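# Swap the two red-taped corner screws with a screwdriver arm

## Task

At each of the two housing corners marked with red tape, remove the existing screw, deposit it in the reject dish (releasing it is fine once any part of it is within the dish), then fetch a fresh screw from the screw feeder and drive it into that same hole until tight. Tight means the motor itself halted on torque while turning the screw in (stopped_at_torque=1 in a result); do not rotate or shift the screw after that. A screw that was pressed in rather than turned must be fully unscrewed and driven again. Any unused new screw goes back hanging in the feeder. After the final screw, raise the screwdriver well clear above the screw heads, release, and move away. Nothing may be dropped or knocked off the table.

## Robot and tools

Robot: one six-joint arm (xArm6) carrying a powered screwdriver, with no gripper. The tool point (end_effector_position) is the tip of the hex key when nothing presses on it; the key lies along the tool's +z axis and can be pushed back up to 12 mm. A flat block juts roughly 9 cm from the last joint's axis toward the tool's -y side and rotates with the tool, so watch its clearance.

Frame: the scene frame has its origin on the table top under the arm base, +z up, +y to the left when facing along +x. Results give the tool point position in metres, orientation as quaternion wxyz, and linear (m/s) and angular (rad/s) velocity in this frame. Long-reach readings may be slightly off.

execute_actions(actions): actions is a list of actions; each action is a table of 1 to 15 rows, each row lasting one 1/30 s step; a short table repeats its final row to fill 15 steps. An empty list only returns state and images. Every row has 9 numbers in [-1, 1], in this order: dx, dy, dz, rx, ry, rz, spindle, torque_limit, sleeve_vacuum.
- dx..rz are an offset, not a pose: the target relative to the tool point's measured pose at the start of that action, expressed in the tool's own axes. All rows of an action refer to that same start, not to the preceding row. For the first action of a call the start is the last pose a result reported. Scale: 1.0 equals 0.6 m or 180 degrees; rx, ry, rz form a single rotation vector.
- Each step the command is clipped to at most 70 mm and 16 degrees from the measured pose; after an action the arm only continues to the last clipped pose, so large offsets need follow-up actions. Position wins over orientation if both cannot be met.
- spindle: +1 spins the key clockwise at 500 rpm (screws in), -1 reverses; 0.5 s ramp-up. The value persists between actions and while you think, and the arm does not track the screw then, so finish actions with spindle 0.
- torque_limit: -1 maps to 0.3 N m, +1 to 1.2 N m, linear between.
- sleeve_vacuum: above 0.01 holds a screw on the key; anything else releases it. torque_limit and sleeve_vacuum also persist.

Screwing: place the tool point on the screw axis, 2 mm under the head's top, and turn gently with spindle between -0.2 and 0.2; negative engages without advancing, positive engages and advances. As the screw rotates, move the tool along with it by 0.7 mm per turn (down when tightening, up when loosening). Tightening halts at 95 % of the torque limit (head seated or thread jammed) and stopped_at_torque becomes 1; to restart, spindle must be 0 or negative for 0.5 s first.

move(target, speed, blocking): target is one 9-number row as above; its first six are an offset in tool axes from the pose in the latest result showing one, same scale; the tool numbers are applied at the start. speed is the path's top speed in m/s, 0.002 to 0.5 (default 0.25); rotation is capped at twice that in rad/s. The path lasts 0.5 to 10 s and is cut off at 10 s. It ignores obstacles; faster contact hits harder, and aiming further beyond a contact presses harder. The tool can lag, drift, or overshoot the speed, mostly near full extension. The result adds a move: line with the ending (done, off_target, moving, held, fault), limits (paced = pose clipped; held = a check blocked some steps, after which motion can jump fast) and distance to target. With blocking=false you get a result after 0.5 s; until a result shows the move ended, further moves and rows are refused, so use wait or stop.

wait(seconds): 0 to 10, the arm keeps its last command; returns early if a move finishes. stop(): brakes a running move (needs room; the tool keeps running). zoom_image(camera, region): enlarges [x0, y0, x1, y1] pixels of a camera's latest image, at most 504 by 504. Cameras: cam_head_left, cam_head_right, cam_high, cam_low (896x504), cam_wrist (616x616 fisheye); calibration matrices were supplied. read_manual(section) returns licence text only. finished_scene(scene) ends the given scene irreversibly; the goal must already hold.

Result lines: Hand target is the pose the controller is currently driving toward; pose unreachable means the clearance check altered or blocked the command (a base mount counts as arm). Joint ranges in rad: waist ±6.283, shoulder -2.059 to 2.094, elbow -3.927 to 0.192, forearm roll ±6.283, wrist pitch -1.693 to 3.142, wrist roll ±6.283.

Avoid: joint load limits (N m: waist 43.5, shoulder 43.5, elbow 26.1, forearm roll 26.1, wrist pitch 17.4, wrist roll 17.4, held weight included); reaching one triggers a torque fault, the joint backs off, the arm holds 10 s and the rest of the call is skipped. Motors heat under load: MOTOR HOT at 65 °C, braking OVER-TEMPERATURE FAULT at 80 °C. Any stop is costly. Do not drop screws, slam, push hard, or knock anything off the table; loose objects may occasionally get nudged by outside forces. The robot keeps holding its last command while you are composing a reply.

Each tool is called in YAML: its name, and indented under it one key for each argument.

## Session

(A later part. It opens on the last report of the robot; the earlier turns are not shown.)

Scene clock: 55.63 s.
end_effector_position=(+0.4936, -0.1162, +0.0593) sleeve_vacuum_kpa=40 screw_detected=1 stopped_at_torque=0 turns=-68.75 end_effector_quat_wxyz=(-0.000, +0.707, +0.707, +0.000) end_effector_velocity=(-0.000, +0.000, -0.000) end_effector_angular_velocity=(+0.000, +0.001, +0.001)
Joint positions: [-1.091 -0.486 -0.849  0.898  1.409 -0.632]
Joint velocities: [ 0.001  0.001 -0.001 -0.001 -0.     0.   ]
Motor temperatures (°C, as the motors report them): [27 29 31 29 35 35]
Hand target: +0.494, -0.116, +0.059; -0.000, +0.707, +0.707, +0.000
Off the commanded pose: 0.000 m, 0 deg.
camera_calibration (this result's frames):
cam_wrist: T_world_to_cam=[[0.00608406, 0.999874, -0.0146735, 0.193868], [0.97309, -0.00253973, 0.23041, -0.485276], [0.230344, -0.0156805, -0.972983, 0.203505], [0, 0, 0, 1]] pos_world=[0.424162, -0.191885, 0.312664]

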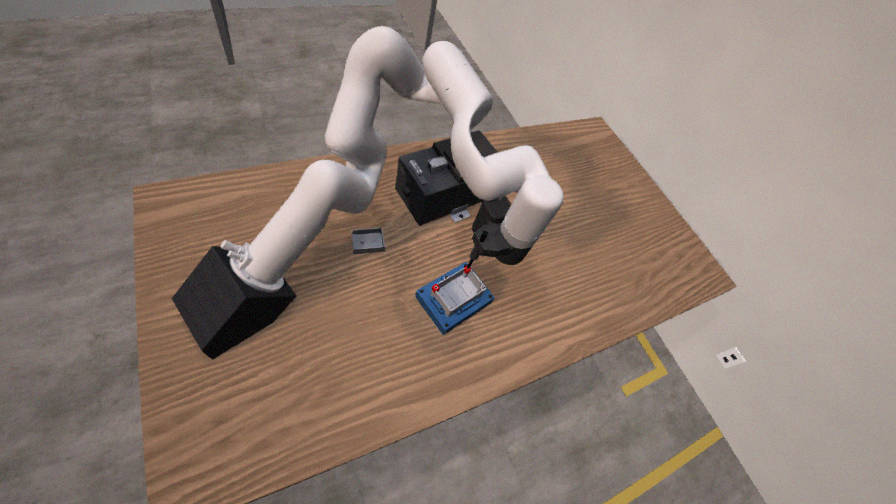

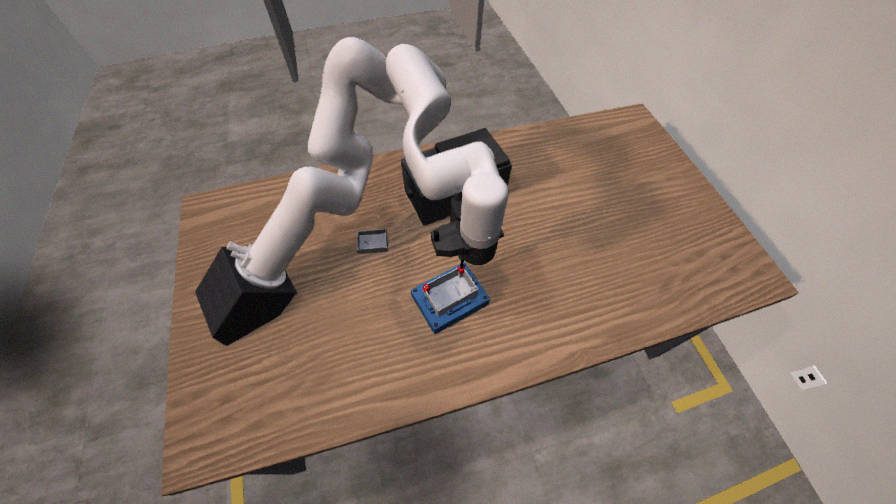

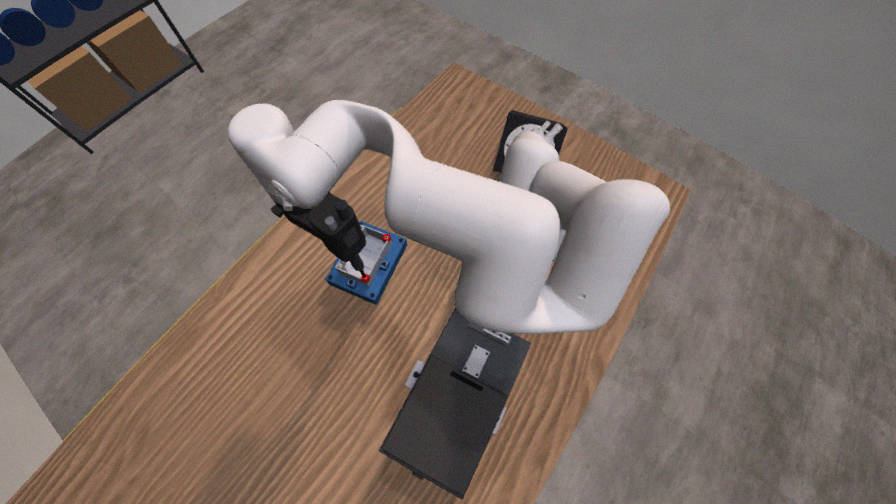

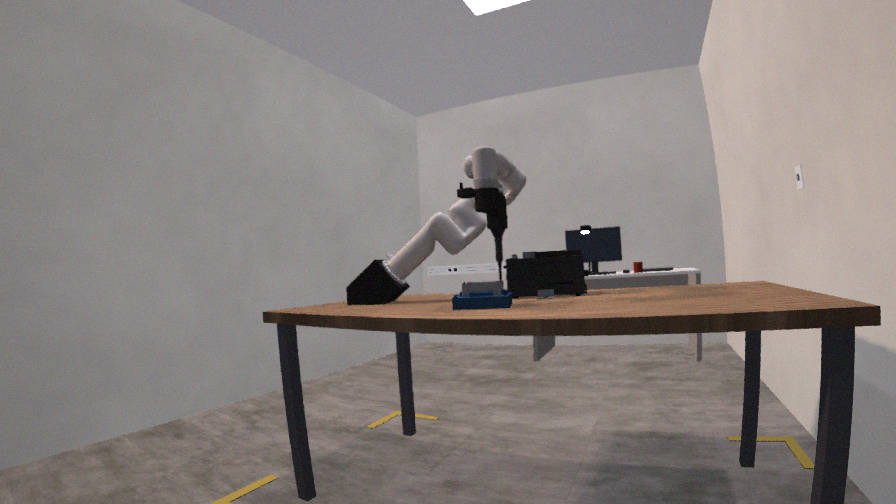

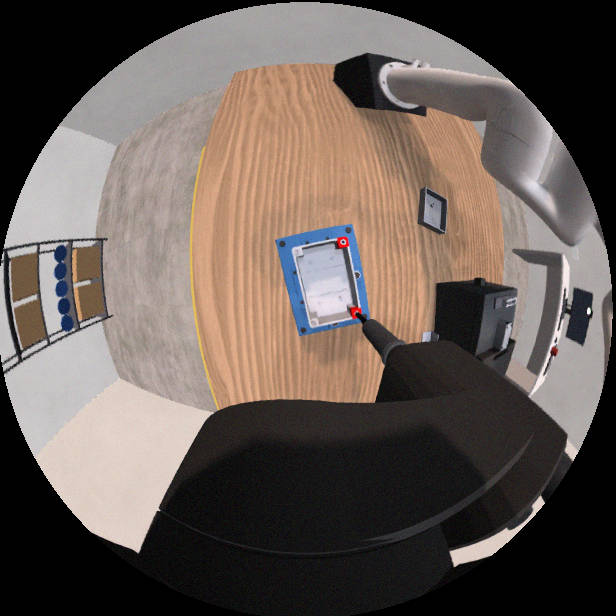

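execute_actions:
  actions:
    - [[0,0,-0.002,0,0,0,-1,1,1]]
    - [[0,0,-0.0049,0,0,0,-1,1,1]]
    - [[0,0,-0.0049,0,0,0,-1,1,1]]
    - [[0,0,-0.0049,0,0,0,-1,1,1]]
    - [[0,0,-0.0049,0,0,0,-1,1,1]]
    - [[0,0,-0.0049,0,0,0,-1,1,1]]
    - [[0,0,-0.0049,0,0,0,-1,1,1]]
    - [[0,0,-0.015,0,0,0,0,1,1]]

move:
  target: [0.243,-0.316,0.028,0.0917,0.173,0,0,1,1]
  speed: 0.15

move:
  target: [0,0,0.1,0,0,0,0,1,1]
  speed: 0.08

Scene clock: 61.30 s.
end_effector_position=(+0.4932, -0.1159, +0.0868) sleeve_vacuum_kpa=40 screw_detected=1 stopped_at_torque=0 turns=-95.97 end_effector_quat_wxyz=(-0.001, +0.707, +0.707, +0.001) end_effector_velocity=(+0.001, +0.000, +0.001) end_effector_angular_velocity=(-0.001, -0.001, +0.003)
Joint positions: [-1.17  -0.484 -0.902  0.882  1.501 -0.641]
Joint velocities: [-0.    -0.001 -0.002  0.     0.001 -0.   ]
Motor temperatures (°C, as the motors report them): [27 29 31 29 35 35]
Hand target: +0.493, -0.116, +0.087; -0.001, +0.707, +0.707, +0.000
Off the commanded pose: 0.000 m, 0 deg.
camera_calibration (this result's frames):
cam_wrist: T_world_to_cam=[[0.00679462, 0.999885, -0.0135681, 0.19354], [0.973177, -0.00349172, 0.230029, -0.491339], [0.229956, -0.0147671, -0.973089, 0.230664], [0, 0, 0, 1]] pos_world=[0.423802, -0.191827, 0.340105]

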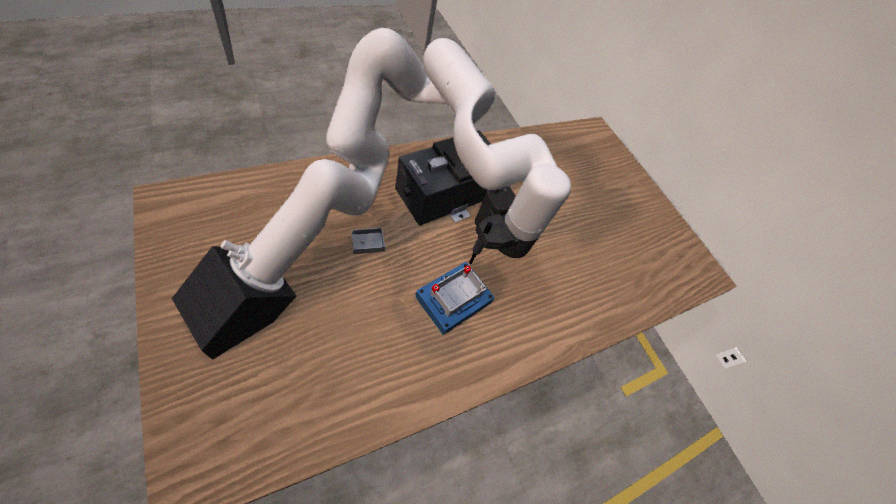

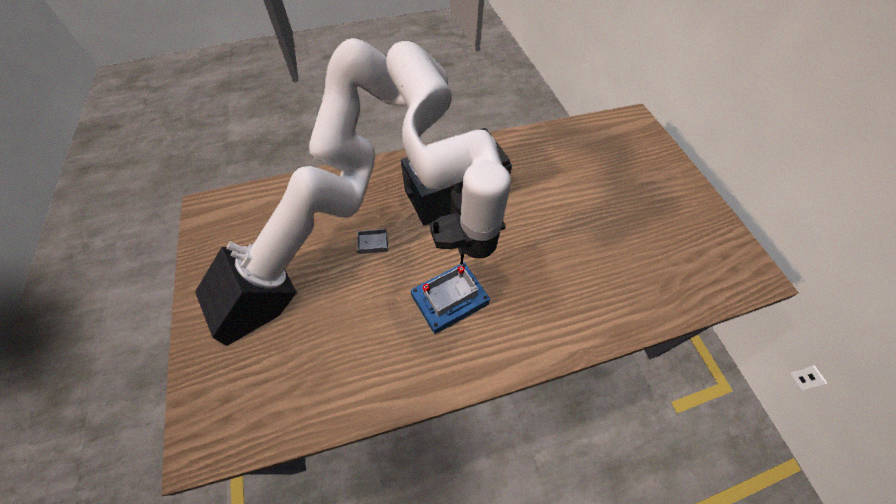

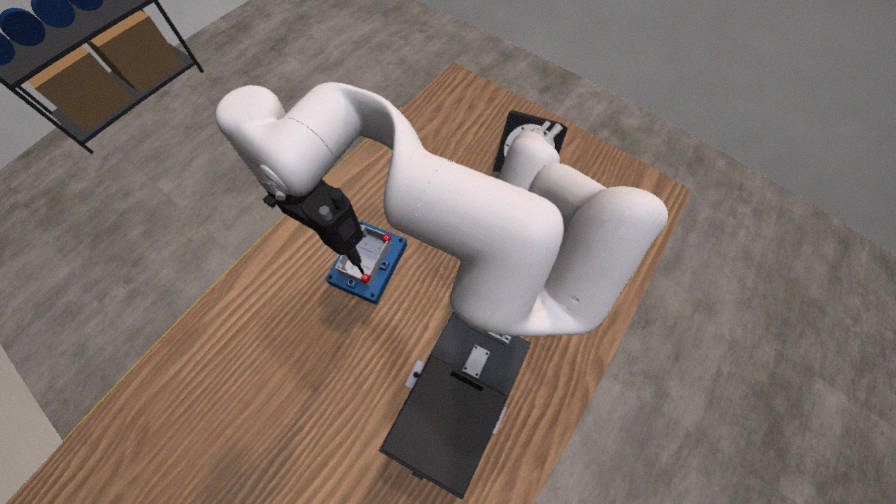

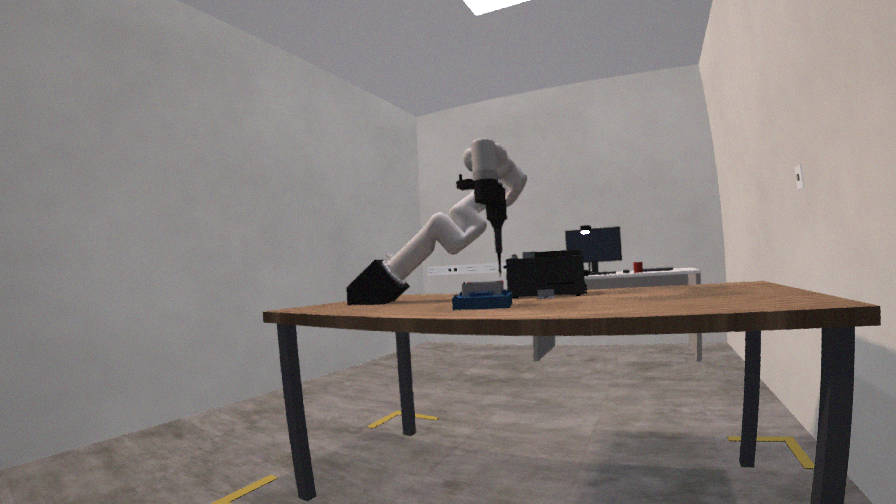

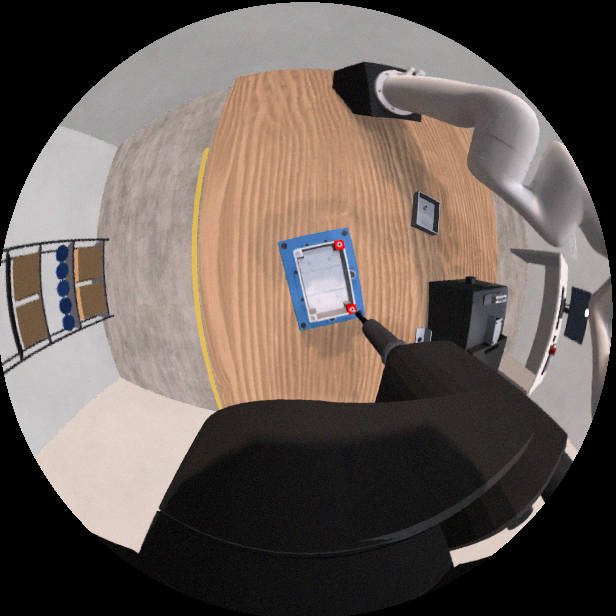

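Scene clock: 63.73 s.
end_effector_position=(+0.3043, +0.0298, +0.0704) sleeve_vacuum_kpa=40 screw_detected=1 stopped_at_torque=0 turns=-95.97 end_effector_quat_wxyz=(-0.290, +0.673, +0.674, +0.090) end_effector_velocity=(-0.001, +0.001, -0.000) end_effector_angular_velocity=(+0.002, +0.000, +0.001)
Joint positions: [-1.107 -0.341 -0.676  0.62   1.745 -0.874]
Joint velocities: [ 0.002 -0.001  0.003 -0.    -0.001 -0.002]
Motor temperatures (°C, as the motors report them): [27 29 31 29 35 35]
Hand target: +0.304, +0.030, +0.070; -0.290, +0.674, +0.674, +0.090
Off the commanded pose: 0.001 m, 0 deg.
move: done
camera_calibration (this result's frames):
cam_wrist: T_world_to_cam=[[0.0774912, 0.864335, 0.49691, -0.00447909], [0.996066, -0.045627, -0.075968, -0.287398], [-0.0429894, 0.500842, -0.864471, 0.32034], [0, 0, 0, 1]] pos_world=[0.300385, -0.169681, 0.257317]

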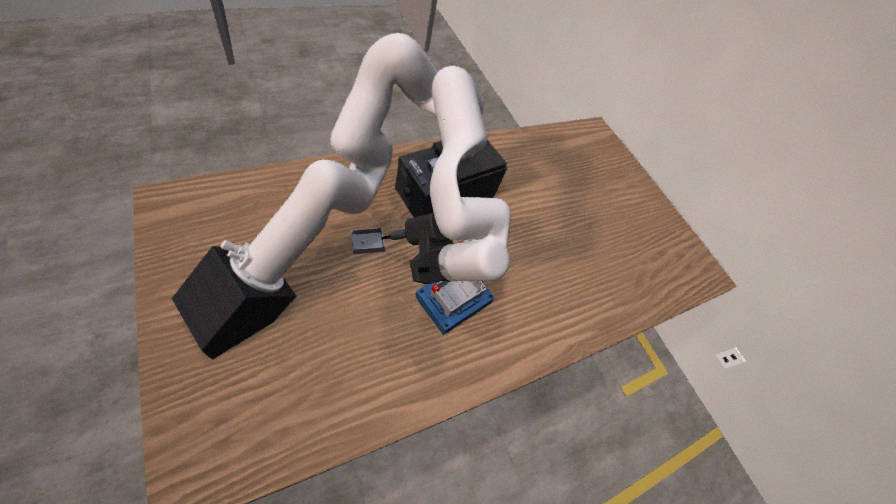

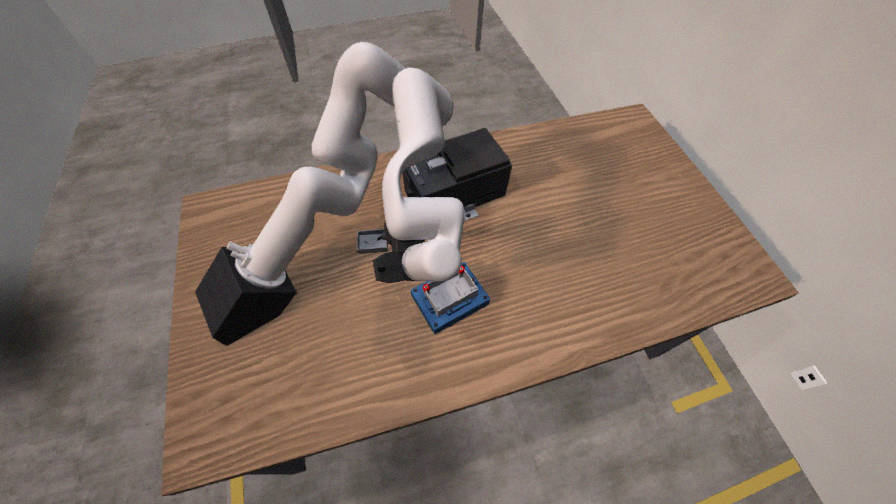

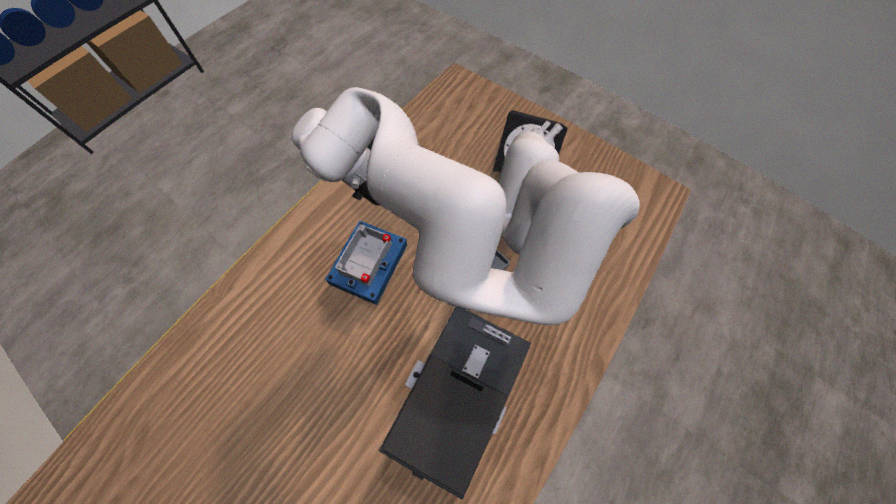

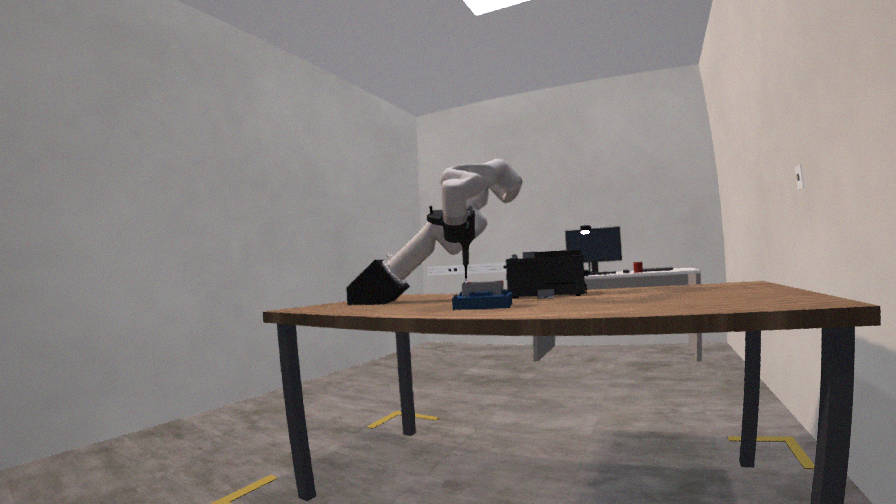

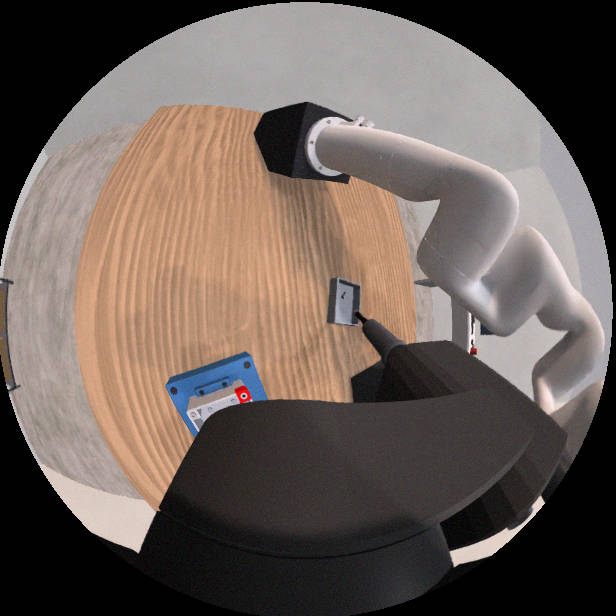

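Scene clock: 64.87 s.
end_effector_position=(+0.2882, +0.0600, +0.0214) sleeve_vacuum_kpa=40 screw_detected=1 stopped_at_torque=0 turns=-95.97 end_effector_quat_wxyz=(-0.290, +0.673, +0.674, +0.089) end_effector_velocity=(-0.001, +0.001, -0.001) end_effector_angular_velocity=(+0.001, +0.001, -0.002)
Joint positions: [-0.977 -0.409 -0.508  0.696  1.6   -0.851]
Joint velocities: [ 0.002 -0.     0.005  0.001 -0.003  0.   ]
Motor temperatures (°C, as the motors report them): [27 29 31 29 35 35]
Hand target: +0.288, +0.060, +0.021; -0.290, +0.673, +0.674, +0.089
Off the commanded pose: 0.000 m, 0 deg.
move: done
camera_calibration (this result's frames):
cam_wrist: T_world_to_cam=[[0.0768866, 0.864587, 0.496565, -0.004869], [0.996099, -0.0449771, -0.0759217, -0.27375], [-0.0433069, 0.500466, -0.864673, 0.262262], [0, 0, 0, 1]] pos_world=[0.284415, -0.139356, 0.208405]

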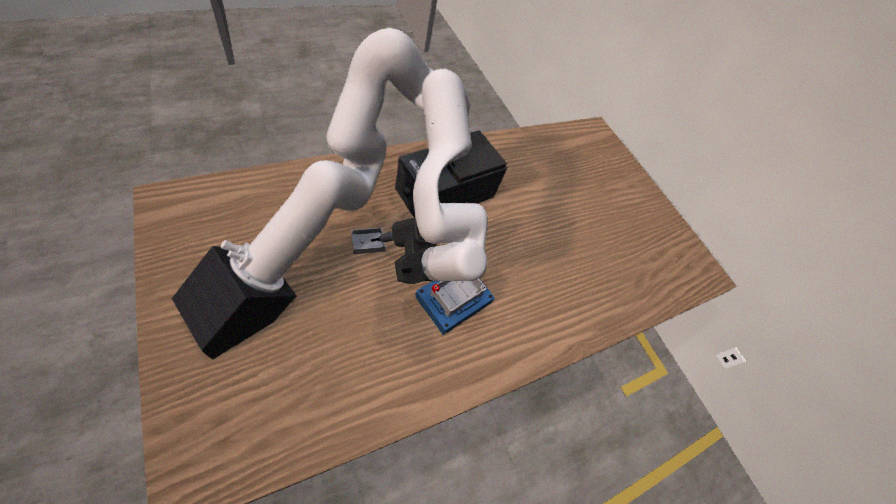

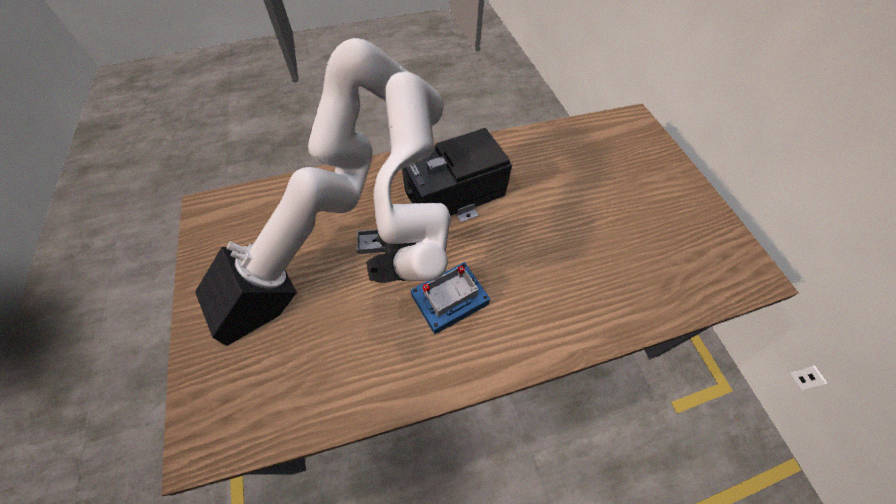

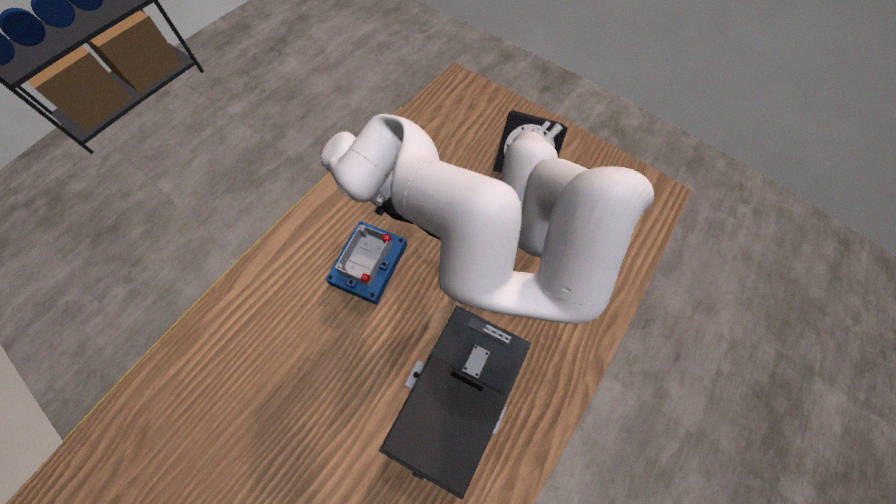

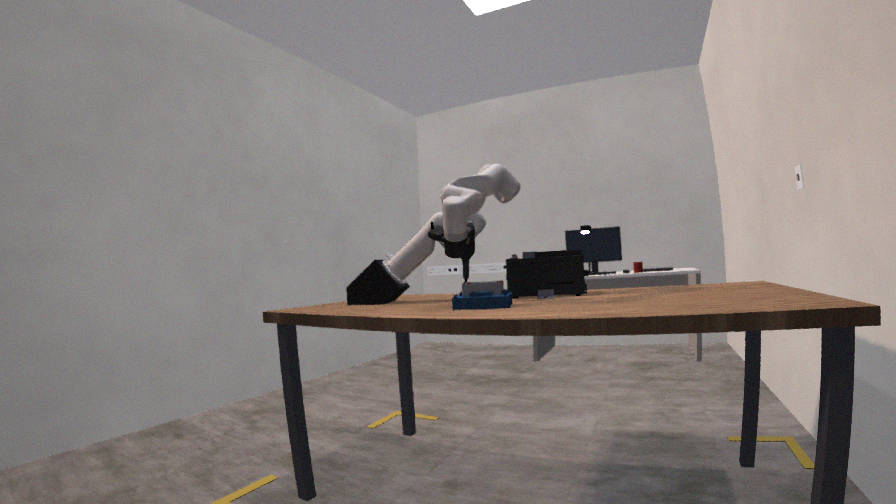

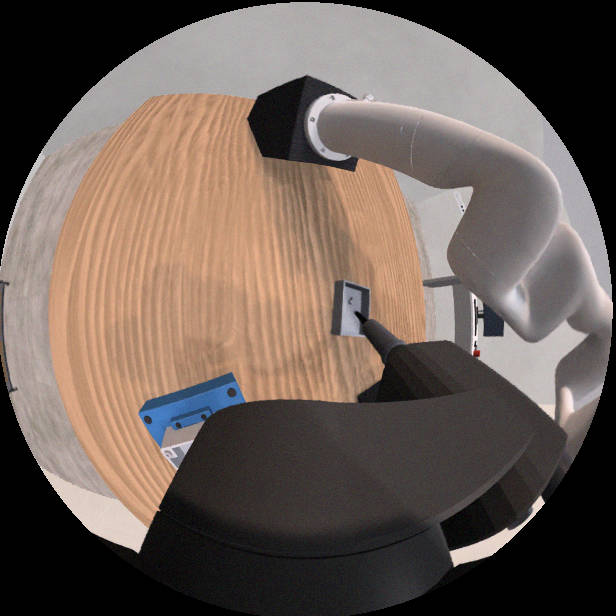

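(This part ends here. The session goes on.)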